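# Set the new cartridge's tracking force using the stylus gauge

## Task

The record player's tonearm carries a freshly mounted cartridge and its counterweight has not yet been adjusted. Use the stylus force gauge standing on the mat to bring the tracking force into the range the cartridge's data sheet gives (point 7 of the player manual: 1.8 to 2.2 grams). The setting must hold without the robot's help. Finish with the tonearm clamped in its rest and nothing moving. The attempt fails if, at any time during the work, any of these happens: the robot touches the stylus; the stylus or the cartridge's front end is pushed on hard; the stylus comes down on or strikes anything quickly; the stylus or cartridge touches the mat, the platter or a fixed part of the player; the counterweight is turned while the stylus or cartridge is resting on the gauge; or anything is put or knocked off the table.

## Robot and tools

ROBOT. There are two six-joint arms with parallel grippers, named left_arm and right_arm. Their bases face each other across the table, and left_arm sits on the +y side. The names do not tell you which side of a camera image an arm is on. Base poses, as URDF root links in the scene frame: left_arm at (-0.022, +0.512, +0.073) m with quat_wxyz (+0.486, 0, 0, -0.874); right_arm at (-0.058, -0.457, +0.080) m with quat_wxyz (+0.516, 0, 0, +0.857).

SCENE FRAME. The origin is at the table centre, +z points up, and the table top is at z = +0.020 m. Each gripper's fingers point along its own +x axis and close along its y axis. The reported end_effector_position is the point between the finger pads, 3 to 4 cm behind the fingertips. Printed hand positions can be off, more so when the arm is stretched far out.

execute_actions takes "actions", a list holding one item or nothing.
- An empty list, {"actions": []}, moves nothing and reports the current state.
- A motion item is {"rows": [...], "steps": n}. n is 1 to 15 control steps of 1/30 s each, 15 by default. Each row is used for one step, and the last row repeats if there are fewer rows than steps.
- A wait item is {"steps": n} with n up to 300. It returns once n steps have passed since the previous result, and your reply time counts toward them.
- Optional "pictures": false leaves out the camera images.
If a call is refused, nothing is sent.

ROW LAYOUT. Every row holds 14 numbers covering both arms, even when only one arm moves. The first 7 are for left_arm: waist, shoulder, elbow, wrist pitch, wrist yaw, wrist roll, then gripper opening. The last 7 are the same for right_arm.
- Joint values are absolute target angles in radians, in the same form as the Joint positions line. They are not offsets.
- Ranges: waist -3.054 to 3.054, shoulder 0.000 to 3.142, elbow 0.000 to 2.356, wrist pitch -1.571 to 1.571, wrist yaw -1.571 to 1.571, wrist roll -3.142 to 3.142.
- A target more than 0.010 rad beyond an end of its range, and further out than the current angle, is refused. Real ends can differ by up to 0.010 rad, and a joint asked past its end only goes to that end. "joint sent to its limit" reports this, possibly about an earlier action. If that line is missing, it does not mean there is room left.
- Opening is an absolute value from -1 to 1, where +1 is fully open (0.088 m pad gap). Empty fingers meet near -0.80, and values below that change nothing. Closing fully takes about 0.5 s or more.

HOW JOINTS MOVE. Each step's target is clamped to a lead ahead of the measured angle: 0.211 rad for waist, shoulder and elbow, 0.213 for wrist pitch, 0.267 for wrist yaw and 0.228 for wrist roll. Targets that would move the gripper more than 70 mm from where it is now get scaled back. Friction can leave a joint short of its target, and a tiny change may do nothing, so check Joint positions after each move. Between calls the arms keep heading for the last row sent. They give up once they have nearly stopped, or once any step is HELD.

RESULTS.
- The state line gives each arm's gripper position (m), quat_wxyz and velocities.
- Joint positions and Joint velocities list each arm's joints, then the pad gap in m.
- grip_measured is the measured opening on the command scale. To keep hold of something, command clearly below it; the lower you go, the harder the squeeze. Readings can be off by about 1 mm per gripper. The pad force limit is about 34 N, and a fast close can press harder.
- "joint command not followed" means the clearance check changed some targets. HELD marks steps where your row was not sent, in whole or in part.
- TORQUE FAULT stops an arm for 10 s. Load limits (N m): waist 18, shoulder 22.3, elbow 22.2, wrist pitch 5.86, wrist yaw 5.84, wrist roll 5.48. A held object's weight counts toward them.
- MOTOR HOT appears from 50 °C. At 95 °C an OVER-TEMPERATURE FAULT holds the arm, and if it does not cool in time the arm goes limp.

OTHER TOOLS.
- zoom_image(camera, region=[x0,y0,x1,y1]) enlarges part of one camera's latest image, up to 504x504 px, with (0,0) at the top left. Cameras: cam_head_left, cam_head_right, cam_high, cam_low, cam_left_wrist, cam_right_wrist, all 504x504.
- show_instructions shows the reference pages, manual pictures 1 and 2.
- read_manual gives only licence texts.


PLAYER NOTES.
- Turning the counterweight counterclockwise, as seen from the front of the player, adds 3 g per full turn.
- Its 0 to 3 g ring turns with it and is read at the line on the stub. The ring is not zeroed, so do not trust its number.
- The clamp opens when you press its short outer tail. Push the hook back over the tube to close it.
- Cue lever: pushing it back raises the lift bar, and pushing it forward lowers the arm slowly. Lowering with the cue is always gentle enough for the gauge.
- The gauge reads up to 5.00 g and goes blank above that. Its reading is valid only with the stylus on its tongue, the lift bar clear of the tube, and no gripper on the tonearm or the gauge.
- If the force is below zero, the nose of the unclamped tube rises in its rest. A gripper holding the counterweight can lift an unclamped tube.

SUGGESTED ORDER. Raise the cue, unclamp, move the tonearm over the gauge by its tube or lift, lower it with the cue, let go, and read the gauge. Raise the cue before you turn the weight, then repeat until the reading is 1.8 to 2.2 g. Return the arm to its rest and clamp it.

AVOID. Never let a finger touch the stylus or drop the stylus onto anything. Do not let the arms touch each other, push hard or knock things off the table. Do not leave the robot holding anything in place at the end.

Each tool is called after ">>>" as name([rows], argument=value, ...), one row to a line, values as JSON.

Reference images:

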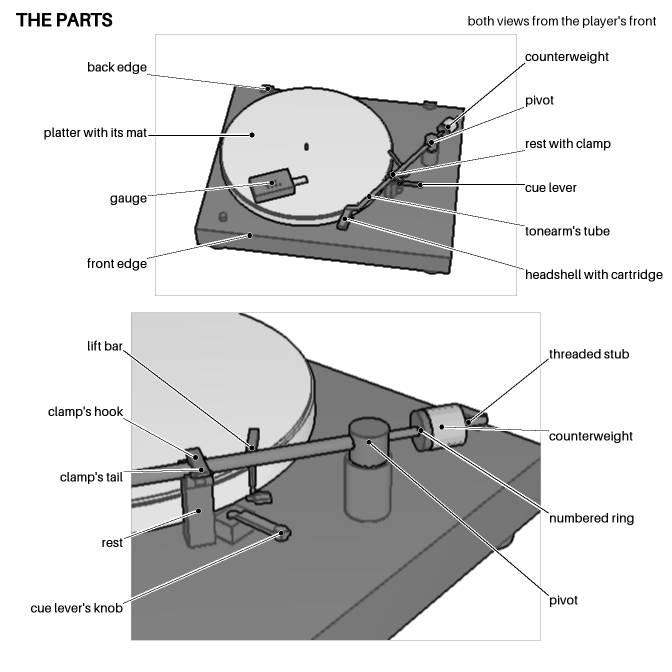

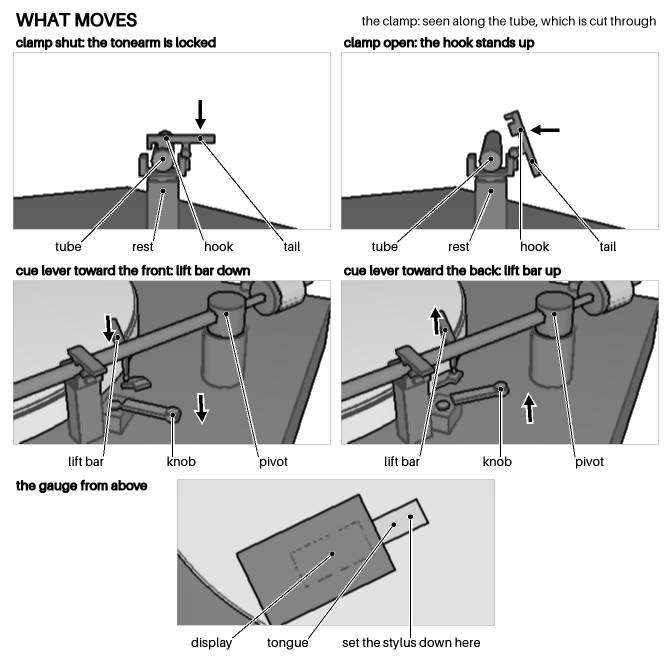

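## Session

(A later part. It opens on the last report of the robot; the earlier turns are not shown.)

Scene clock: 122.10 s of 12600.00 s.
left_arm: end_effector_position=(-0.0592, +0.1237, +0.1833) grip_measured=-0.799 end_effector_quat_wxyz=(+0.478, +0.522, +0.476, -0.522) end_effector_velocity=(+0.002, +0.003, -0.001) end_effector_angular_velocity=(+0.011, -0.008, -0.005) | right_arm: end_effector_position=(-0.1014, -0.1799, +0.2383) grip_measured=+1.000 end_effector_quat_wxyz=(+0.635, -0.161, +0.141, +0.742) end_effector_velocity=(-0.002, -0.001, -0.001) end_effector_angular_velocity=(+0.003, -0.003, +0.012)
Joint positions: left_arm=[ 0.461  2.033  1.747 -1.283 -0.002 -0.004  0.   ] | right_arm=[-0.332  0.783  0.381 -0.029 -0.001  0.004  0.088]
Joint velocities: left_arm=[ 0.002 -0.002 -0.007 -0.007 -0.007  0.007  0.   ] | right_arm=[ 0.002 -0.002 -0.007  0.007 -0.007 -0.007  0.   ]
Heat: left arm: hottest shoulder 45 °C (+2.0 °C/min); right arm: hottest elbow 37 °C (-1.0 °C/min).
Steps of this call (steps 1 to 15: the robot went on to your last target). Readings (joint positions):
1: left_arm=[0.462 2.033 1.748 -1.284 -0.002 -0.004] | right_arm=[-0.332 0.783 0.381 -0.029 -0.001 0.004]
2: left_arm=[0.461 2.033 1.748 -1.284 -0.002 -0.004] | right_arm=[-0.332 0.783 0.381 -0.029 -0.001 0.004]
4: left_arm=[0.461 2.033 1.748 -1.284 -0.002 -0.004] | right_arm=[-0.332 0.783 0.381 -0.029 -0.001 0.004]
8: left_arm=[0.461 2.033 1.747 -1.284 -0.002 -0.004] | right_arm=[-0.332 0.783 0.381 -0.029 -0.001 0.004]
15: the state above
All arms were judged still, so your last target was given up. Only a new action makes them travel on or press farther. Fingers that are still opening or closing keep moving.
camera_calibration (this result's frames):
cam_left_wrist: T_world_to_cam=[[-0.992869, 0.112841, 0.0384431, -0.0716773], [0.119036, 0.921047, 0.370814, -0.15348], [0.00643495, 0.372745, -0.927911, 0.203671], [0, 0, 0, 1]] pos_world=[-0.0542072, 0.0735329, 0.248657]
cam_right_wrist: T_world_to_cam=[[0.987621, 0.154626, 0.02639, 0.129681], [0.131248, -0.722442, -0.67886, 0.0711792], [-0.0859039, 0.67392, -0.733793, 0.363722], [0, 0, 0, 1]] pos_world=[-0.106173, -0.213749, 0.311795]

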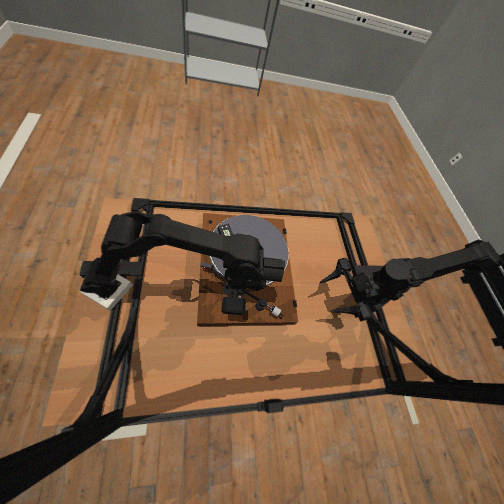

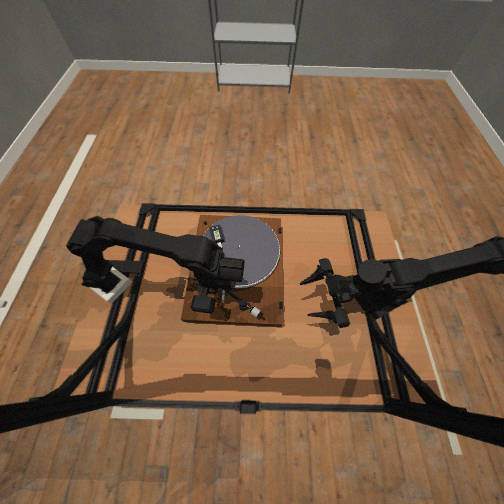

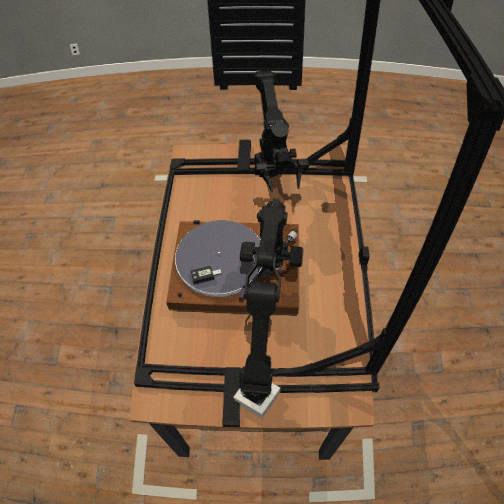

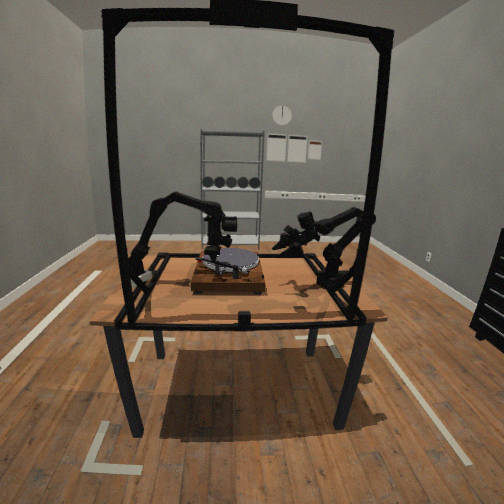

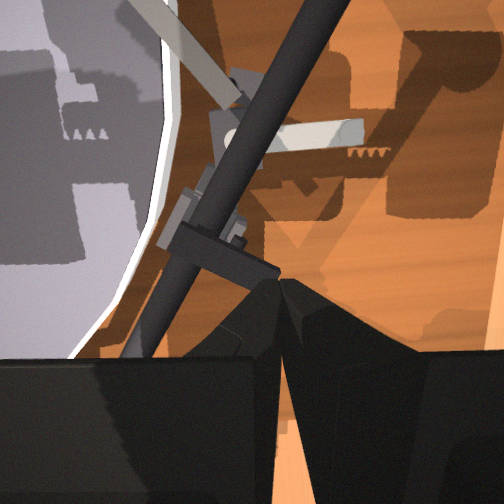

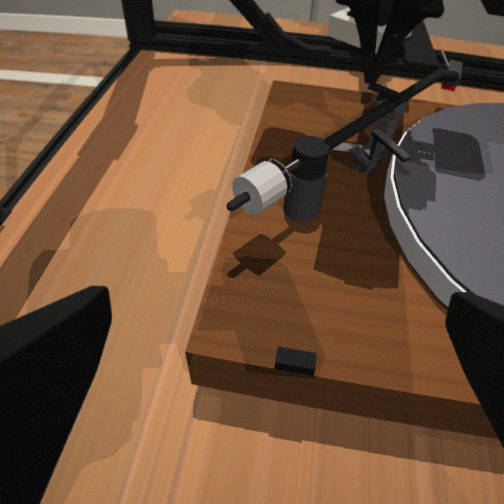

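>>> execute_actions([
  {"rows": [[0.4586,2.036,1.73,-1.272,0,0,-0.85, -0.33,0.78,0.372,-0.028,0,0,1],[0.4586,2.036,1.725,-1.267,0,0,-0.85, -0.33,0.78,0.372,-0.028,0,0,1],[0.4586,2.036,1.72,-1.262,0,0,-0.85, -0.33,0.78,0.372,-0.028,0,0,1],[0.4586,2.036,1.715,-1.257,0,0,-0.85, -0.33,0.78,0.372,-0.028,0,0,1],[0.4586,2.036,1.71,-1.252,0,0,-0.85, -0.33,0.78,0.372,-0.028,0,0,1],[0.4586,2.036,1.705,-1.247,0,0,-0.85, -0.33,0.78,0.372,-0.028,0,0,1],[0.4586,2.036,1.70,-1.242,0,0,-0.85, -0.33,0.78,0.372,-0.028,0,0,1],[0.4586,2.036,1.695,-1.237,0,0,-0.85, -0.33,0.78,0.372,-0.028,0,0,1],[0.4586,2.036,1.69,-1.232,0,0,-0.85, -0.33,0.78,0.372,-0.028,0,0,1]], "steps": 15},
], pictures=false)

>>> execute_actions([
  {"steps": 15},
])

Scene clock: 126.97 s of 12600.00 s.
left_arm: end_effector_position=(-0.0611, +0.1247, +0.1725) grip_measured=-0.799 end_effector_quat_wxyz=(+0.476, +0.521, +0.475, -0.525) end_effector_velocity=(+0.003, +0.004, -0.000) end_effector_angular_velocity=(+0.010, -0.023, +0.020) | right_arm: end_effector_position=(-0.1014, -0.1799, +0.2381) grip_measured=+1.000 end_effector_quat_wxyz=(+0.635, -0.161, +0.141, +0.742) end_effector_velocity=(-0.000, -0.001, -0.003) end_effector_angular_velocity=(-0.012, -0.005, +0.007)
Joint positions: left_arm=[ 0.458  2.03   1.7   -1.236  0.002 -0.004  0.   ] | right_arm=[-0.332  0.783  0.381 -0.029 -0.001  0.003  0.088]
Joint velocities: left_arm=[-0.002 -0.007 -0.012 -0.007 -0.022 -0.022  0.   ] | right_arm=[-0.002  0.002 -0.002 -0.007 -0.007 -0.007  0.   ]
Heat: left arm: hottest shoulder 46 °C (+3.0 °C/min); right arm: hottest elbow 37 °C (+0.0 °C/min).
Steps of this call (steps 1 to 90: nothing new was sent; then 1.37 s passed at rest; steps 91 to 105: all 15 steps of this action). Readings (joint positions):
91: left_arm=[0.461 2.033 1.746 -1.282 -0.002 -0.004] | right_arm=[-0.332 0.783 0.381 -0.029 -0.001 0.003]
92: left_arm=[0.461 2.033 1.744 -1.281 -0.001 -0.004] | right_arm=[-0.332 0.783 0.381 -0.029 -0.001 0.003]
94: left_arm=[0.461 2.031 1.740 -1.277 -0.001 -0.004] | right_arm=[-0.332 0.783 0.381 -0.029 -0.001 0.003]
98: left_arm=[0.459 2.029 1.722 -1.261 0.002 -0.004] | right_arm=[-0.332 0.783 0.381 -0.029 -0.001 0.003]
105: the state above

Scene clock: 127.47 s of 12600.00 s.
left_arm: end_effector_position=(-0.0611, +0.1244, +0.1724) grip_measured=-0.799 end_effector_quat_wxyz=(+0.477, +0.521, +0.475, -0.525) end_effector_velocity=(+0.003, +0.002, +0.000) end_effector_angular_velocity=(+0.005, -0.023, +0.005) | right_arm: end_effector_position=(-0.1014, -0.1799, +0.2381) grip_measured=+1.000 end_effector_quat_wxyz=(+0.635, -0.161, +0.141, +0.742) end_effector_velocity=(-0.002, -0.003, -0.005) end_effector_angular_velocity=(-0.022, -0.001, +0.021)
Joint positions: left_arm=[ 0.458  2.03   1.699 -1.234  0.002 -0.004  0.   ] | right_arm=[-0.332  0.783  0.381 -0.029 -0.001  0.003  0.088]
Joint velocities: left_arm=[-0.002 -0.002 -0.002 -0.007 -0.022 -0.007  0.   ] | right_arm=[-0.002 -0.002 -0.002 -0.022 -0.022 -0.007  0.   ]
Heat: left arm: hottest shoulder 46 °C (+3.0 °C/min); right arm: hottest elbow 37 °C (+0.0 °C/min).
Steps of this call (steps 1 to 15: the robot went on to your last target). Readings (joint positions):
1: left_arm=[0.458 2.030 1.699 -1.236 0.002 -0.004] | right_arm=[-0.332 0.783 0.381 -0.029 -0.001 0.003]
2: left_arm=[0.458 2.030 1.699 -1.234 0.002 -0.004] | right_arm=[-0.332 0.783 0.381 -0.029 -0.001 0.003]
4: left_arm=[0.458 2.030 1.699 -1.234 0.002 -0.004] | right_arm=[-0.332 0.783 0.381 -0.029 -0.001 0.003]
8: left_arm=[0.458 2.030 1.699 -1.234 0.002 -0.004] | right_arm=[-0.332 0.783 0.381 -0.029 -0.001 0.003]
15: the state above
All arms were judged still, so your last target was given up. Only a new action makes them travel on or press farther. Fingers that are still opening or closing keep moving.
camera_calibration (this result's frames):
cam_left_wrist: T_world_to_cam=[[-0.992287, 0.116433, 0.0425519, -0.0743551], [0.123918, 0.922158, 0.366427, -0.148928], [0.00342477, 0.368874, -0.929473, 0.193913], [0, 0, 0, 1]] pos_world=[-0.0559908, 0.0744632, 0.237972]
cam_right_wrist: T_world_to_cam=[[0.987585, 0.154792, 0.026736, 0.12963], [0.131635, -0.72264, -0.678574, 0.0709619], [-0.0857171, 0.673669, -0.734045, 0.363665], [0, 0, 0, 1]] pos_world=[-0.106189, -0.213775, 0.311633]

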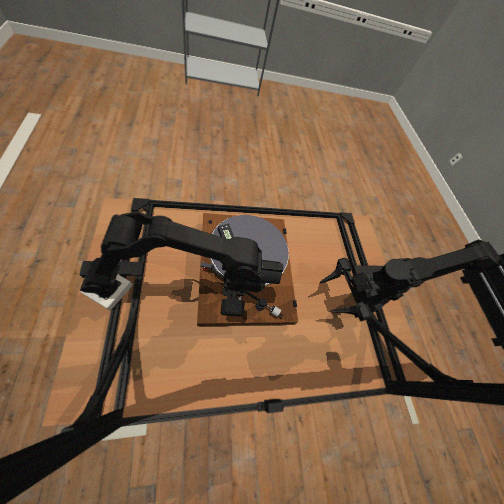

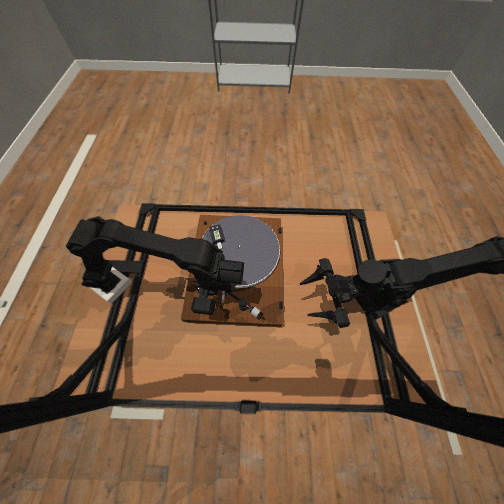

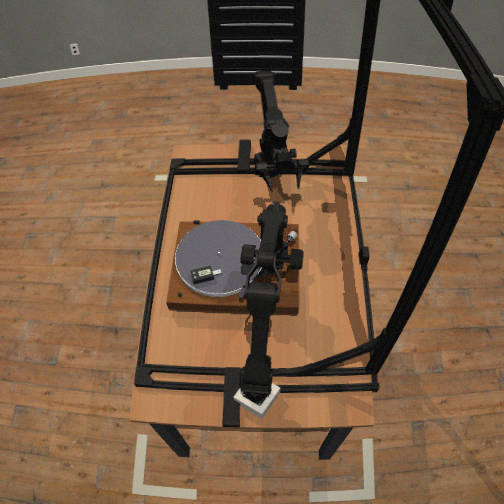

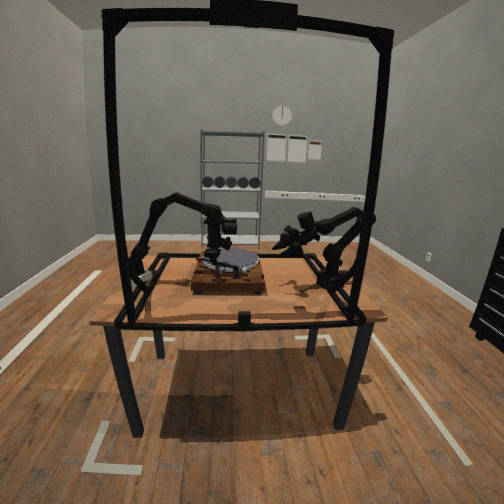

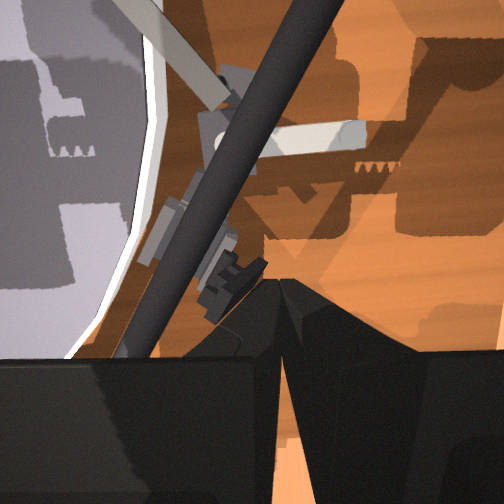

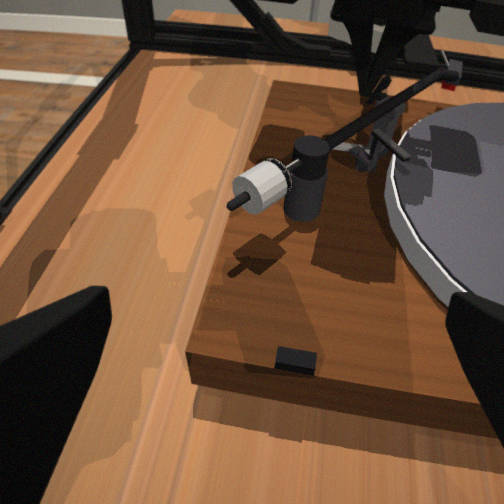

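>>> execute_actions([
  {"rows": [[0.455,2.036,1.74,-1.28,0,0,-0.85, -0.33,0.78,0.372,-0.028,0,0,1],[0.455,2.036,1.78,-1.32,0,0,-0.85, -0.33,0.78,0.372,-0.028,0,0,1],[0.455,2.036,1.82,-1.36,0,0,-0.85, -0.33,0.78,0.372,-0.028,0,0,1],[0.455,2.036,1.86,-1.40,0,0,-0.85, -0.33,0.78,0.372,-0.028,0,0,1],[0.455,2.036,1.9,-1.44,0,0,-0.85, -0.33,0.78,0.372,-0.028,0,0,1],[0.455,2.036,1.9,-1.44,0,0,-0.85, -0.33,0.78,0.372,-0.028,0,0,1],[0.455,2.036,1.9,-1.44,0,0,-0.85, -0.33,0.78,0.372,-0.028,0,0,1],[0.455,2.036,1.9,-1.44,0,0,-0.85, -0.33,0.78,0.372,-0.028,0,0,1],[0.455,1.9,1.9,-1.44,0,0,-0.85, -0.33,0.78,0.372,-0.028,0,0,1],[0.455,1.8,1.8,-1.35,0,0,-0.85, -0.33,0.78,0.372,-0.028,0,0,1],[0.4,1.7,1.7,-1.2,0,0,-0.85, -0.33,0.78,0.372,-0.028,0,0,1],[0.3,1.6,1.45,-0.86,-0.4,-0.4,-0.85, -0.33,0.78,0.372,-0.028,0,0,1]], "steps": 15},
], pictures=false)

>>> execute_actions([
  {"steps": 15},
], pictures=false)

>>> execute_actions([
  {"rows": [[0.0336,1.6,1.0169,-0.3057,-0.8727,-0.925,-0.85, -0.33,0.78,0.372,-0.028,0,0,1]], "steps": 15},
], pictures=false)

>>> execute_actions([
  {"rows": [[0.0336,1.7584,1.0169,-0.3057,-0.8727,-0.925,-0.85, -0.33,0.78,0.372,-0.028,0,0,1]], "steps": 15},
], pictures=false)

>>> execute_actions([
  {"steps": 15},
])

Scene clock: 165.93 s of 12600.00 s.
left_arm: end_effector_position=(-0.0671, +0.1332, +0.2762) grip_measured=-0.799 end_effector_quat_wxyz=(+0.655, +0.406, +0.357, -0.528) end_effector_velocity=(-0.093, +0.052, +0.235) end_effector_angular_velocity=(-2.358, -0.140, +1.314) | right_arm: end_effector_position=(-0.1014, -0.1800, +0.2380) grip_measured=+1.000 end_effector_quat_wxyz=(+0.635, -0.161, +0.141, +0.742) end_effector_velocity=(-0.001, -0.003, -0.004) end_effector_angular_velocity=(-0.016, -0.006, +0.012)
Joint positions: left_arm=[ 0.332  1.693  1.595 -1.1   -0.275 -0.251  0.   ] | right_arm=[-0.332  0.783  0.38  -0.029 -0.001  0.003  0.088]
Joint velocities: left_arm=[-0.799 -1.507 -1.521  1.795 -1.385 -1.795  0.   ] | right_arm=[ 0.002 -0.007 -0.002 -0.022 -0.007 -0.007  0.   ]
Heat: left arm: hottest shoulder 47 °C (+4.0 °C/min); right arm: hottest elbow 38 °C (+1.0 °C/min).
Steps of this call (steps 1 to 90: nothing new was sent; then 34.97 s passed at rest; steps 91 to 105: all 15 steps of this action). Readings (joint positions):
91: left_arm=[0.458 2.031 1.703 -1.242 0.002 -0.004] | right_arm=[-0.332 0.783 0.380 -0.029 -0.001 0.003]
92: left_arm=[0.458 2.033 1.717 -1.265 0.002 -0.004] | right_arm=[-0.332 0.783 0.380 -0.029 -0.001 0.003]
94: left_arm=[0.458 2.039 1.765 -1.325 0.002 -0.004] | right_arm=[-0.332 0.783 0.380 -0.029 -0.001 0.003]
98: left_arm=[0.458 2.036 1.867 -1.409 0.002 -0.004] | right_arm=[-0.332 0.783 0.380 -0.029 -0.001 0.003]
105: the state above

Scene clock: 166.43 s of 12600.00 s.
left_arm: end_effector_position=(-0.0655, +0.1197, +0.2889) grip_measured=-0.799 end_effector_quat_wxyz=(+0.733, +0.296, +0.323, -0.521) end_effector_velocity=(+0.000, +0.001, -0.002) end_effector_angular_velocity=(+0.003, -0.011, -0.004) | right_arm: end_effector_position=(-0.1014, -0.1800, +0.2380) grip_measured=+1.000 end_effector_quat_wxyz=(+0.635, -0.161, +0.141, +0.742) end_effector_velocity=(+0.004, -0.000, -0.002) end_effector_angular_velocity=(-0.005, -0.017, -0.019)
Joint positions: left_arm=[ 0.299  1.607  1.46  -0.864 -0.397 -0.395  0.   ] | right_arm=[-0.332  0.783  0.38  -0.029 -0.001  0.003  0.088]
Joint velocities: left_arm=[-0.002 -0.002 -0.012  0.007 -0.007  0.007  0.   ] | right_arm=[-0.002 -0.002 -0.002 -0.007  0.022 -0.007  0.   ]
Heat: left arm: hottest shoulder 47 °C (+4.0 °C/min); right arm: hottest elbow 38 °C (+1.0 °C/min).
Steps of this call (steps 1 to 15: the robot went on to your last target). Readings (joint positions):
1: left_arm=[0.311 1.653 1.555 -1.042 -0.311 -0.296] | right_arm=[-0.332 0.783 0.380 -0.029 -0.001 0.003]
2: left_arm=[0.301 1.627 1.528 -0.986 -0.337 -0.326] | right_arm=[-0.332 0.783 0.380 -0.029 -0.001 0.003]
4: left_arm=[0.299 1.609 1.500 -0.917 -0.370 -0.362] | right_arm=[-0.332 0.783 0.380 -0.029 -0.001 0.003]
8: left_arm=[0.299 1.607 1.465 -0.878 -0.390 -0.387] | right_arm=[-0.332 0.783 0.380 -0.029 -0.001 0.003]
15: the state above

Scene clock: 166.93 s of 12600.00 s.
left_arm: end_effector_position=(-0.1084, +0.1329, +0.2287) grip_measured=-0.799 end_effector_quat_wxyz=(+0.852, +0.059, +0.264, -0.448) end_effector_velocity=(+0.002, -0.004, +0.005) end_effector_angular_velocity=(-0.112, +0.063, +0.078) | right_arm: end_effector_position=(-0.1014, -0.1800, +0.2380) grip_measured=+1.000 end_effector_quat_wxyz=(+0.635, -0.161, +0.141, +0.742) end_effector_velocity=(-0.000, -0.002, -0.005) end_effector_angular_velocity=(-0.016, -0.006, +0.007)
Joint positions: left_arm=[ 0.034  1.608  1.031 -0.315 -0.868 -0.915  0.   ] | right_arm=[-0.332  0.783  0.38  -0.029 -0.001  0.003  0.088]
Joint velocities: left_arm=[-0.002  0.002 -0.022  0.081 -0.051 -0.095  0.   ] | right_arm=[-0.002  0.002 -0.007 -0.007 -0.007 -0.007  0.   ]
Heat: left arm: hottest shoulder 47 °C (+4.0 °C/min); right arm: hottest elbow 38 °C (+1.0 °C/min).
Steps of this call (steps 1 to 15: all 15 steps of this action). Readings (joint positions):
1: left_arm=[0.281 1.604 1.423 -0.805 -0.470 -0.449] | right_arm=[-0.332 0.783 0.380 -0.029 -0.001 0.003]
2: left_arm=[0.235 1.595 1.372 -0.735 -0.558 -0.519] | right_arm=[-0.332 0.783 0.380 -0.029 -0.001 0.003]
4: left_arm=[0.124 1.590 1.263 -0.613 -0.700 -0.648] | right_arm=[-0.332 0.783 0.380 -0.029 -0.001 0.003]
8: left_arm=[0.033 1.606 1.071 -0.404 -0.824 -0.851] | right_arm=[-0.332 0.783 0.380 -0.029 -0.001 0.003]
15: the state above

Scene clock: 167.43 s of 12600.00 s.
left_arm: end_effector_position=(-0.1085, +0.1320, +0.1714) grip_measured=-0.799 end_effector_quat_wxyz=(+0.857, +0.132, +0.260, -0.425) end_effector_velocity=(-0.001, +0.002, -0.001) end_effector_angular_velocity=(-0.002, +0.016, +0.006) | right_arm: end_effector_position=(-0.1014, -0.1800, +0.2380) grip_measured=+1.000 end_effector_quat_wxyz=(+0.635, -0.161, +0.141, +0.742) end_effector_velocity=(+0.002, -0.001, -0.002) end_effector_angular_velocity=(-0.006, -0.011, -0.006)
Joint positions: left_arm=[ 0.034  1.759  1.015 -0.305 -0.871 -0.92   0.   ] | right_arm=[-0.332  0.783  0.38  -0.029 -0.001  0.003  0.088]
Joint velocities: left_arm=[-0.002 -0.002 -0.002 -0.007  0.007 -0.022  0.   ] | right_arm=[-0.002 -0.002 -0.002 -0.007  0.007 -0.007  0.   ]
Heat: left arm: hottest shoulder 47 °C (+4.0 °C/min); right arm: hottest elbow 38 °C (+1.0 °C/min).
Steps of this call (steps 1 to 15: all 15 steps of this action). Readings (joint positions):
1: left_arm=[0.034 1.628 1.031 -0.312 -0.873 -0.917] | right_arm=[-0.332 0.783 0.380 -0.029 -0.001 0.003]
2: left_arm=[0.034 1.650 1.032 -0.301 -0.877 -0.918] | right_arm=[-0.332 0.783 0.380 -0.029 -0.001 0.003]
4: left_arm=[0.034 1.705 1.030 -0.307 -0.873 -0.919] | right_arm=[-0.332 0.783 0.380 -0.029 -0.001 0.003]
8: left_arm=[0.034 1.759 1.015 -0.310 -0.870 -0.920] | right_arm=[-0.332 0.783 0.380 -0.029 -0.001 0.003]
15: the state above

Scene clock: 167.93 s of 12600.00 s.
left_arm: end_effector_position=(-0.1085, +0.1321, +0.1714) grip_measured=-0.799 end_effector_quat_wxyz=(+0.857, +0.132, +0.260, -0.425) end_effector_velocity=(-0.001, -0.001, +0.005) end_effector_angular_velocity=(-0.022, +0.008, +0.005) | right_arm: end_effector_position=(-0.1014, -0.1800, +0.2379) grip_measured=+1.000 end_effector_quat_wxyz=(+0.635, -0.162, +0.141, +0.742) end_effector_velocity=(-0.000, +0.000, -0.000) end_effector_angular_velocity=(+0.003, -0.003, +0.007)
Joint positions: left_arm=[ 0.034  1.759  1.015 -0.306 -0.871 -0.921  0.   ] | right_arm=[-0.332  0.783  0.38  -0.029 -0.001  0.003  0.088]
Joint velocities: left_arm=[-0.002 -0.007  0.002  0.007 -0.007 -0.007  0.   ] | right_arm=[-0.002  0.002 -0.002  0.007 -0.007 -0.007  0.   ]
Heat: left arm: hottest shoulder 47 °C (+4.0 °C/min); right arm: hottest elbow 38 °C (+1.0 °C/min).
Steps of this call (steps 1 to 15: the robot went on to your last target). Readings (joint positions):
1: left_arm=[0.034 1.759 1.015 -0.305 -0.871 -0.921] | right_arm=[-0.332 0.783 0.380 -0.029 -0.001 0.003]
2: left_arm=[0.034 1.759 1.015 -0.306 -0.871 -0.921] | right_arm=[-0.332 0.783 0.380 -0.029 -0.001 0.003]
4: left_arm=[0.034 1.759 1.015 -0.306 -0.871 -0.921] | right_arm=[-0.332 0.783 0.380 -0.029 -0.001 0.003]
8: left_arm=[0.034 1.759 1.015 -0.306 -0.871 -0.921] | right_arm=[-0.332 0.783 0.380 -0.029 -0.001 0.003]
15: the state above
All arms were judged still, so your last target was given up. Only a new action makes them travel on or press farther. Fingers that are still opening or closing keep moving.
camera_calibration (this result's frames):
cam_left_wrist: T_world_to_cam=[[-0.823953, -0.566657, -0.00146332, -0.00620463], [-0.468342, 0.682447, -0.561179, -0.023397], [0.318995, -0.4617, -0.827693, 0.316749], [0, 0, 0, 1]] pos_world=[-0.117111, 0.158694, 0.249032]
cam_right_wrist: T_world_to_cam=[[0.987584, 0.154802, 0.0267355, 0.129638], [0.131675, -0.722896, -0.678294, 0.0705999], [-0.085674, 0.673393, -0.734304, 0.363586], [0, 0, 0, 1]] pos_world=[-0.106175, -0.213868, 0.311404]

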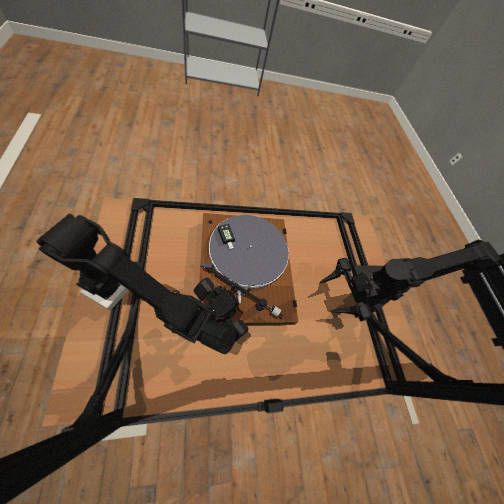

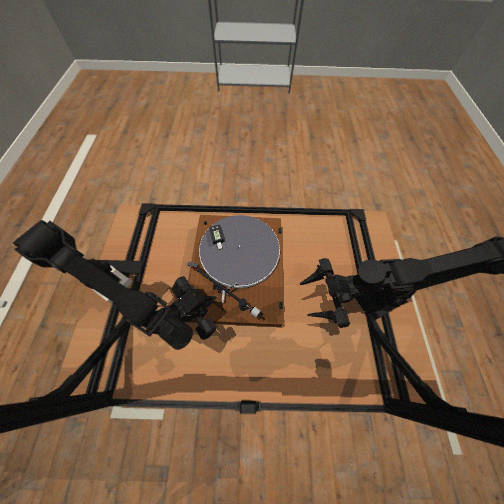

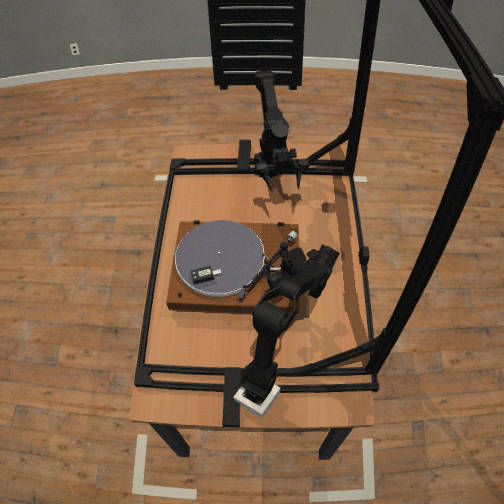

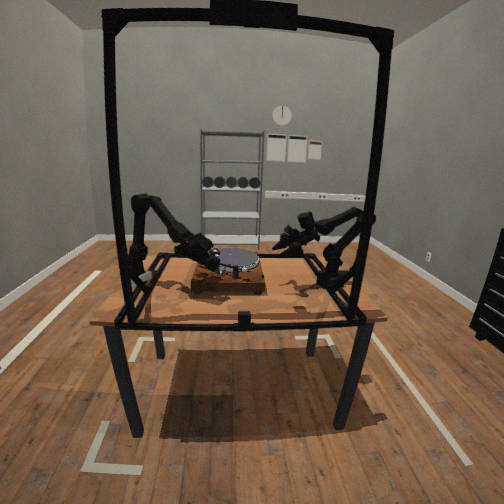

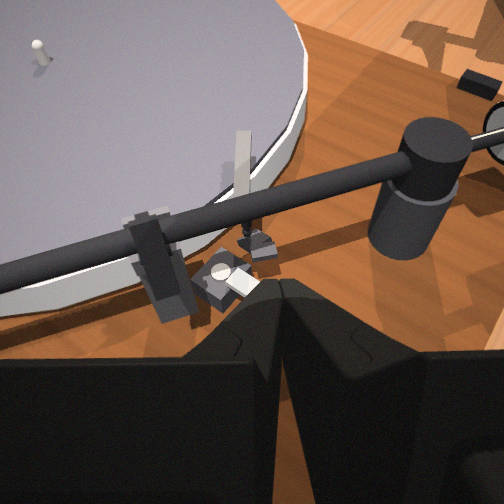

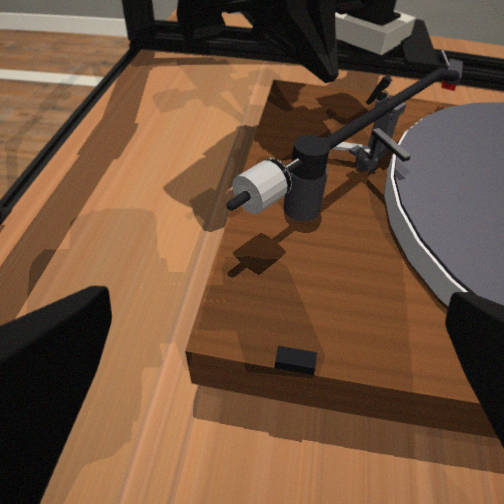

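Descend to tip z≈0.106 first.

>>> execute_actions([
  {"rows": [[0.0336,1.775,1.003,-0.275,-0.8727,-0.925,-0.85, -0.33,0.78,0.372,-0.028,0,0,1],[0.0336,1.79,0.991,-0.248,-0.8727,-0.925,-0.85, -0.33,0.78,0.372,-0.028,0,0,1],[0.0336,1.805,0.979,-0.221,-0.8727,-0.925,-0.85, -0.33,0.78,0.372,-0.028,0,0,1],[0.0336,1.82,0.967,-0.194,-0.8727,-0.925,-0.85, -0.33,0.78,0.372,-0.028,0,0,1],[0.0336,1.835,0.955,-0.167,-0.8727,-0.925,-0.85, -0.33,0.78,0.372,-0.028,0,0,1],[0.0336,1.85,0.944,-0.141,-0.8727,-0.925,-0.85, -0.33,0.78,0.372,-0.028,0,0,1],[0.0336,1.864,0.933,-0.116,-0.8727,-0.925,-0.85, -0.33,0.78,0.372,-0.028,0,0,1]], "steps": 15},
], pictures=false)

>>> execute_actions([
  {"steps": 15},
])

Scene clock: 172.57 s of 12600.00 s.
left_arm: end_effector_position=(-0.1094, +0.1303, +0.1285) grip_measured=-0.799 end_effector_quat_wxyz=(+0.857, +0.129, +0.260, -0.426) end_effector_velocity=(-0.003, -0.005, +0.002) end_effector_angular_velocity=(-0.050, +0.030, +0.013) | right_arm: end_effector_position=(-0.1014, -0.1801, +0.2377) grip_measured=+1.000 end_effector_quat_wxyz=(+0.635, -0.162, +0.141, +0.742) end_effector_velocity=(-0.000, -0.001, -0.002) end_effector_angular_velocity=(-0.005, -0.018, +0.013)
Joint positions: left_arm=[ 0.034  1.861  0.938 -0.12  -0.872 -0.921  0.   ] | right_arm=[-0.332  0.783  0.379 -0.029 -0.001  0.003  0.088]
Joint velocities: left_arm=[-0.002  0.007 -0.002  0.051 -0.007 -0.022  0.   ] | right_arm=[-0.002 -0.002 -0.002 -0.007 -0.007 -0.022  0.   ]
Heat: left arm: hottest shoulder 47 °C (+3.0 °C/min); right arm: hottest elbow 38 °C (+1.0 °C/min).
Steps of this call (steps 1 to 90: nothing new was sent; then 1.13 s passed at rest; steps 91 to 105: all 15 steps of this action). Readings (joint positions):
91: left_arm=[0.034 1.760 1.015 -0.301 -0.871 -0.921] | right_arm=[-0.332 0.783 0.380 -0.029 -0.001 0.003]
92: left_arm=[0.034 1.763 1.012 -0.286 -0.871 -0.921] | right_arm=[-0.332 0.783 0.380 -0.029 -0.001 0.003]
94: left_arm=[0.034 1.777 1.003 -0.243 -0.872 -0.921] | right_arm=[-0.332 0.783 0.380 -0.029 -0.001 0.003]
98: left_arm=[0.034 1.831 0.963 -0.158 -0.872 -0.921] | right_arm=[-0.332 0.783 0.379 -0.029 -0.001 0.003]
105: the state above

Scene clock: 173.07 s of 12600.00 s.
left_arm: end_effector_position=(-0.1096, +0.1300, +0.1286) grip_measured=-0.799 end_effector_quat_wxyz=(+0.857, +0.128, +0.260, -0.426) end_effector_velocity=(-0.001, +0.002, -0.001) end_effector_angular_velocity=(-0.002, +0.016, +0.006) | right_arm: end_effector_position=(-0.1014, -0.1801, +0.2377) grip_measured=+1.000 end_effector_quat_wxyz=(+0.635, -0.162, +0.141, +0.742) end_effector_velocity=(-0.004, -0.002, -0.002) end_effector_angular_velocity=(-0.008, +0.001, +0.025)
Joint positions: left_arm=[ 0.034  1.861  0.938 -0.117 -0.872 -0.921  0.   ] | right_arm=[-0.332  0.783  0.379 -0.029 -0.001  0.003  0.088]
Joint velocities: left_arm=[-0.002 -0.002 -0.002 -0.007  0.007 -0.022  0.   ] | right_arm=[ 0.002 -0.002 -0.002 -0.007 -0.022 -0.007  0.   ]
Heat: left arm: hottest shoulder 47 °C (+3.0 °C/min); right arm: hottest elbow 38 °C (+1.0 °C/min).
Steps of this call (steps 1 to 15: the robot went on to your last target). Readings (joint positions):
1: left_arm=[0.034 1.861 0.938 -0.119 -0.872 -0.921] | right_arm=[-0.332 0.783 0.379 -0.029 -0.001 0.003]
2: left_arm=[0.034 1.861 0.938 -0.119 -0.872 -0.921] | right_arm=[-0.332 0.783 0.379 -0.029 -0.001 0.003]
4: left_arm=[0.034 1.861 0.938 -0.119 -0.872 -0.921] | right_arm=[-0.332 0.783 0.379 -0.029 -0.001 0.003]
8: left_arm=[0.034 1.861 0.938 -0.117 -0.872 -0.921] | right_arm=[-0.332 0.783 0.379 -0.029 -0.001 0.003]
15: the state above
All arms were judged still, so your last target was given up. Only a new action makes them travel on or press farther. Fingers that are still opening or closing keep moving.
camera_calibration (this result's frames):
cam_left_wrist: T_world_to_cam=[[-0.823723, -0.566946, 0.00720262, -0.00938629], [-0.471069, 0.677241, -0.565189, -0.0456161], [0.315554, -0.468952, -0.82493, 0.280965], [0, 0, 0, 1]] pos_world=[-0.117879, 0.157331, 0.206062]
cam_right_wrist: T_world_to_cam=[[0.987548, 0.154968, 0.0270813, 0.129587], [0.132062, -0.723094, -0.678007, 0.0703826], [-0.0854872, 0.673142, -0.734556, 0.363528], [0, 0, 0, 1]] pos_world=[-0.106191, -0.213895, 0.311243]

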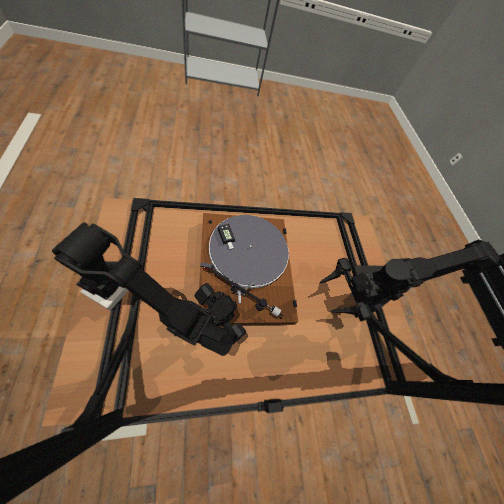

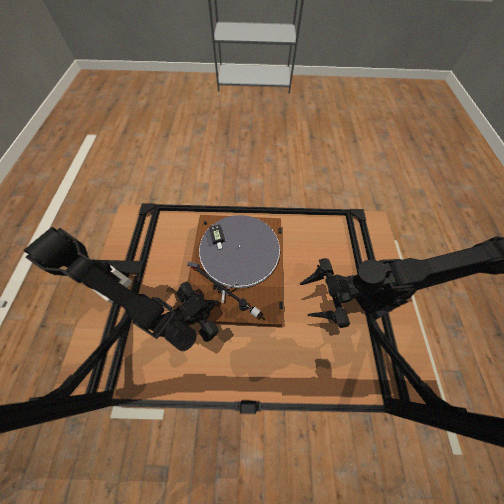

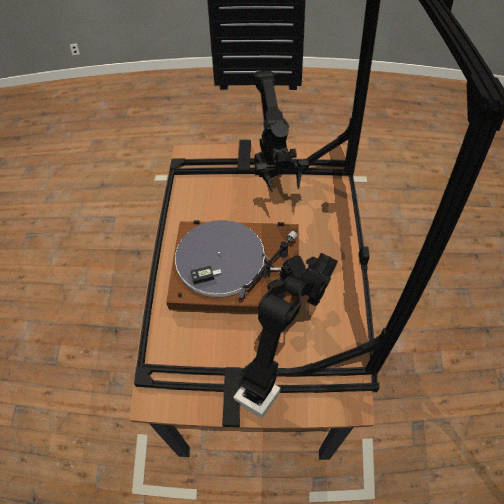

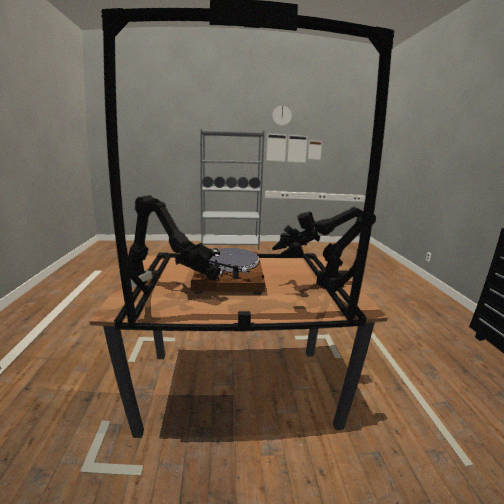

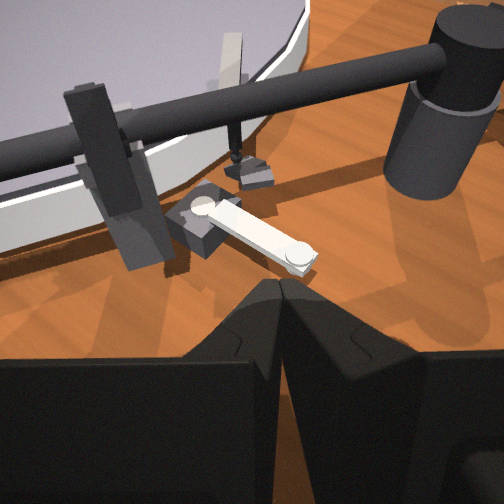

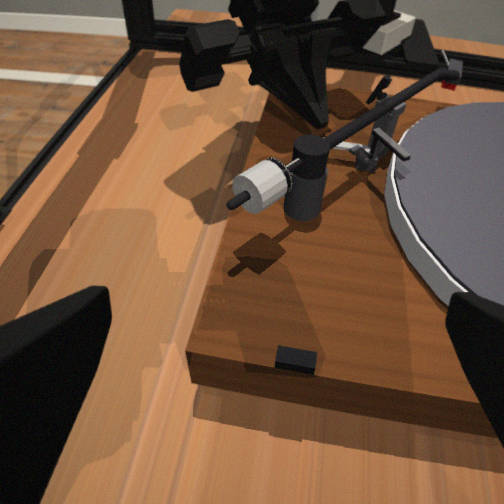

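>>> execute_actions([
  {"rows": [[0.0336,1.872,0.926,-0.10,-0.8727,-0.925,-0.85, -0.33,0.78,0.372,-0.028,0,0,1],[0.0336,1.881,0.919,-0.085,-0.8727,-0.925,-0.85, -0.33,0.78,0.372,-0.028,0,0,1]], "steps": 15},
], pictures=false)

>>> execute_actions([
  {"rows": [[0.037,1.886,0.932,-0.09,-0.8727,-0.925,-0.85, -0.33,0.78,0.372,-0.028,0,0,1],[0.040,1.893,0.943,-0.094,-0.8727,-0.925,-0.85, -0.33,0.78,0.372,-0.028,0,0,1],[0.043,1.900,0.954,-0.098,-0.8727,-0.925,-0.85, -0.33,0.78,0.372,-0.028,0,0,1],[0.046,1.907,0.965,-0.102,-0.8727,-0.925,-0.85, -0.33,0.78,0.372,-0.028,0,0,1],[0.049,1.914,0.976,-0.106,-0.8727,-0.925,-0.85, -0.33,0.78,0.372,-0.028,0,0,1],[0.053,1.921,0.987,-0.111,-0.8727,-0.925,-0.85, -0.33,0.78,0.372,-0.028,0,0,1],[0.056,1.928,0.998,-0.115,-0.8727,-0.925,-0.85, -0.33,0.78,0.372,-0.028,0,0,1],[0.06,1.936,1.01,-0.12,-0.8727,-0.925,-0.85, -0.33,0.78,0.372,-0.028,0,0,1],[0.063,1.943,1.021,-0.125,-0.8727,-0.925,-0.85, -0.33,0.78,0.372,-0.028,0,0,1],[0.0663,1.9501,1.0319,-0.129,-0.8727,-0.925,-0.85, -0.33,0.78,0.372,-0.028,0,0,1]], "steps": 15},
], pictures=false)

>>> execute_actions([
  {"steps": 15},
])

Scene clock: 187.93 s of 12600.00 s.
left_arm: end_effector_position=(-0.1098, +0.1297, +0.1238) grip_measured=-0.799 end_effector_quat_wxyz=(+0.857, +0.124, +0.260, -0.427) end_effector_velocity=(+0.002, +0.003, -0.001) end_effector_angular_velocity=(+0.012, -0.012, +0.005) | right_arm: end_effector_position=(-0.1014, -0.1802, +0.2376) grip_measured=+1.000 end_effector_quat_wxyz=(+0.635, -0.162, +0.141, +0.742) end_effector_velocity=(-0.003, +0.000, -0.000) end_effector_angular_velocity=(+0.004, -0.010, +0.027)
Joint positions: left_arm=[ 0.034  1.873  0.927 -0.087 -0.872 -0.921  0.   ] | right_arm=[-0.332  0.783  0.379 -0.029 -0.001  0.003  0.088]
Joint velocities: left_arm=[-0.002 -0.002 -0.002 -0.022 -0.007 -0.007  0.   ] | right_arm=[-0.002  0.002 -0.002  0.007 -0.022 -0.022  0.   ]
Heat: left arm: hottest shoulder 46 °C (+0.0 °C/min); right arm: hottest elbow 38 °C (+1.0 °C/min).
Steps of this call (steps 1 to 90: nothing new was sent; then 11.37 s passed at rest; steps 91 to 105: all 15 steps of this action). Readings (joint positions):
91: left_arm=[0.034 1.861 0.938 -0.114 -0.872 -0.921] | right_arm=[-0.332 0.783 0.379 -0.029 -0.001 0.003]
92: left_arm=[0.034 1.863 0.936 -0.106 -0.872 -0.921] | right_arm=[-0.332 0.783 0.379 -0.029 -0.001 0.003]
94: left_arm=[0.034 1.867 0.933 -0.096 -0.872 -0.921] | right_arm=[-0.332 0.783 0.379 -0.029 -0.001 0.003]
98: left_arm=[0.034 1.872 0.928 -0.090 -0.872 -0.921] | right_arm=[-0.332 0.783 0.379 -0.029 -0.001 0.003]
105: the state above

Scene clock: 188.43 s of 12600.00 s.
left_arm: end_effector_position=(-0.1089, +0.1119, +0.1207) grip_measured=-0.799 end_effector_quat_wxyz=(+0.862, +0.129, +0.262, -0.414) end_effector_velocity=(+0.001, -0.002, -0.002) end_effector_angular_velocity=(+0.033, -0.028, +0.002) | right_arm: end_effector_position=(-0.1014, -0.1802, +0.2376) grip_measured=+1.000 end_effector_quat_wxyz=(+0.635, -0.162, +0.141, +0.742) end_effector_velocity=(-0.002, -0.001, -0.003) end_effector_angular_velocity=(-0.010, -0.012, +0.027)
Joint positions: left_arm=[ 0.059  1.94   1.017 -0.126 -0.87  -0.921  0.   ] | right_arm=[-0.332  0.783  0.379 -0.029 -0.001  0.003  0.088]
Joint velocities: left_arm=[ 0.002  0.022  0.037 -0.051 -0.007  0.007  0.   ] | right_arm=[-0.002  0.002 -0.002 -0.007 -0.022 -0.022  0.   ]
Heat: left arm: hottest shoulder 46 °C (+0.0 °C/min); right arm: hottest elbow 38 °C (+1.0 °C/min).
Steps of this call (steps 1 to 15: all 15 steps of this action). Readings (joint positions):
1: left_arm=[0.034 1.874 0.927 -0.087 -0.872 -0.921] | right_arm=[-0.332 0.783 0.379 -0.029 -0.001 0.003]
2: left_arm=[0.034 1.875 0.928 -0.087 -0.872 -0.921] | right_arm=[-0.332 0.783 0.379 -0.029 -0.001 0.003]
4: left_arm=[0.036 1.884 0.935 -0.094 -0.872 -0.921] | right_arm=[-0.332 0.783 0.379 -0.029 -0.001 0.003]
8: left_arm=[0.048 1.912 0.972 -0.109 -0.872 -0.921] | right_arm=[-0.332 0.783 0.379 -0.029 -0.001 0.003]
15: the state above

Scene clock: 188.93 s of 12600.00 s.
left_arm: end_effector_position=(-0.1087, +0.1112, +0.1207) grip_measured=-0.799 end_effector_quat_wxyz=(+0.862, +0.129, +0.262, -0.414) end_effector_velocity=(-0.003, +0.000, -0.001) end_effector_angular_velocity=(-0.000, +0.030, -0.001) | right_arm: end_effector_position=(-0.1014, -0.1802, +0.2376) grip_measured=+1.000 end_effector_quat_wxyz=(+0.635, -0.162, +0.141, +0.742) end_effector_velocity=(-0.002, -0.001, +0.000) end_effector_angular_velocity=(+0.007, +0.004, +0.021)
Joint positions: left_arm=[ 0.06   1.943  1.02  -0.128 -0.87  -0.921  0.   ] | right_arm=[-0.332  0.783  0.379 -0.029 -0.001  0.003  0.088]
Joint velocities: left_arm=[-0.002 -0.002  0.002 -0.007  0.022 -0.022  0.   ] | right_arm=[-0.002 -0.007 -0.007  0.007 -0.022 -0.007  0.   ]
Heat: left arm: hottest shoulder 46 °C (+0.0 °C/min); right arm: hottest elbow 38 °C (+1.0 °C/min).
Steps of this call (steps 1 to 15: the robot went on to your last target). Readings (joint positions):
1: left_arm=[0.059 1.941 1.018 -0.127 -0.870 -0.921] | right_arm=[-0.332 0.783 0.379 -0.029 -0.001 0.003]
2: left_arm=[0.059 1.941 1.019 -0.127 -0.870 -0.921] | right_arm=[-0.332 0.783 0.379 -0.029 -0.001 0.003]
4: left_arm=[0.060 1.942 1.019 -0.127 -0.870 -0.921] | right_arm=[-0.332 0.783 0.379 -0.029 -0.001 0.003]
8: left_arm=[0.060 1.942 1.020 -0.128 -0.870 -0.921] | right_arm=[-0.332 0.783 0.379 -0.029 -0.001 0.003]
15: the state above
All arms were judged still, so your last target was given up. Only a new action makes them travel on or press farther. Fingers that are still opening or closing keep moving.
camera_calibration (this result's frames):
cam_left_wrist: T_world_to_cam=[[-0.808964, -0.587858, -0.00071921, -0.0144048], [-0.48653, 0.670211, -0.560451, -0.0384114], [0.329947, -0.453035, -0.828187, 0.265537], [0, 0, 0, 1]] pos_world=[-0.117955, 0.137573, 0.198377]
cam_right_wrist: T_world_to_cam=[[0.987548, 0.154968, 0.0270813, 0.129589], [0.132062, -0.723094, -0.678007, 0.070282], [-0.0854872, 0.673142, -0.734556, 0.363524], [0, 0, 0, 1]] pos_world=[-0.10618, -0.213965, 0.311171]

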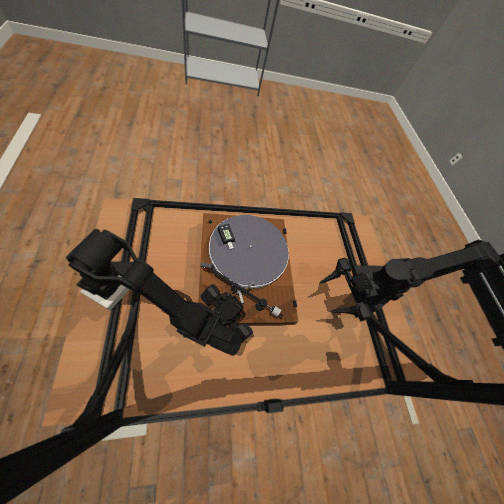

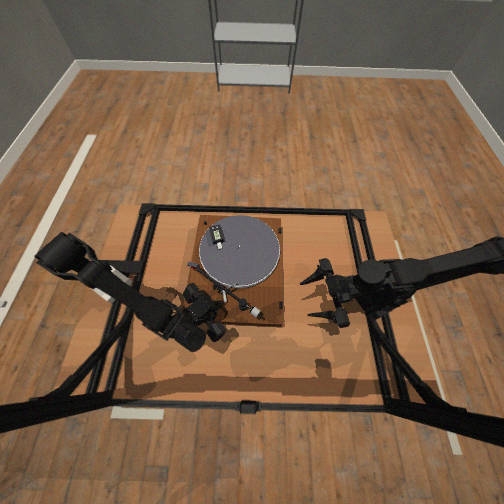

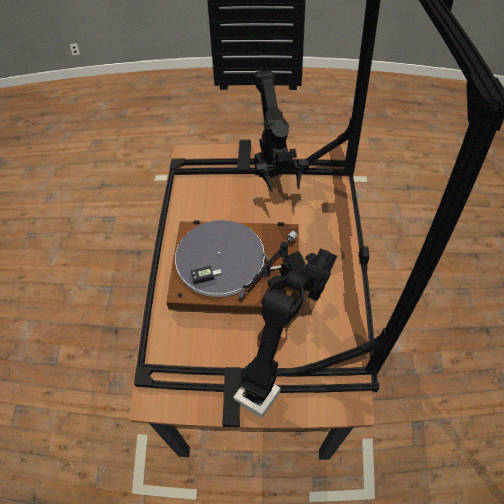

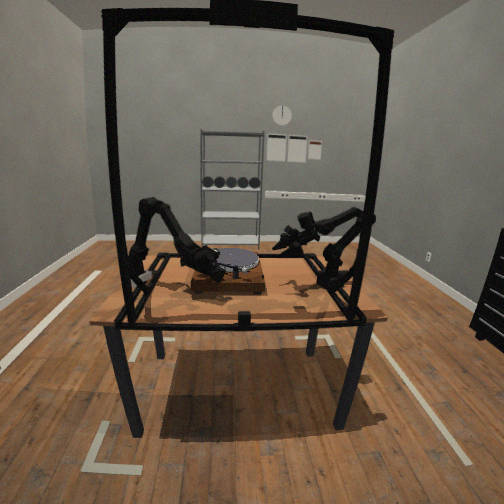

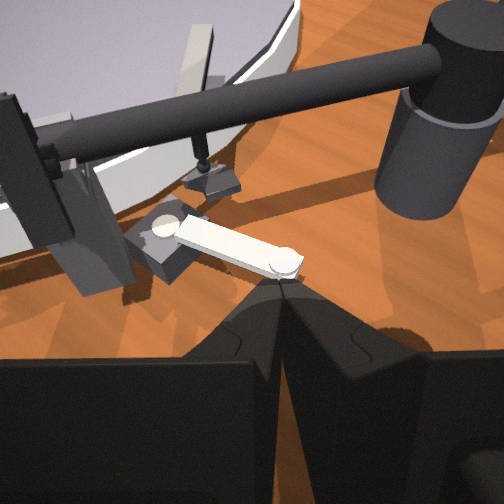

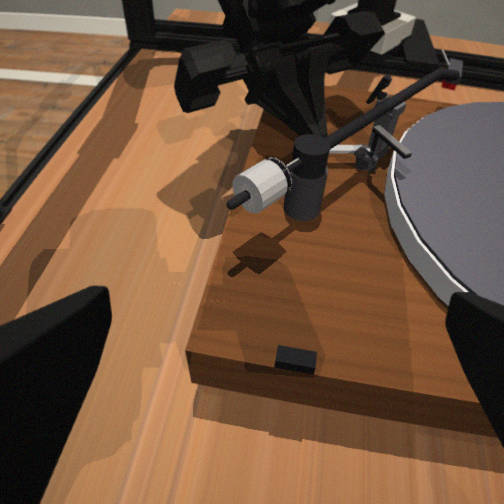

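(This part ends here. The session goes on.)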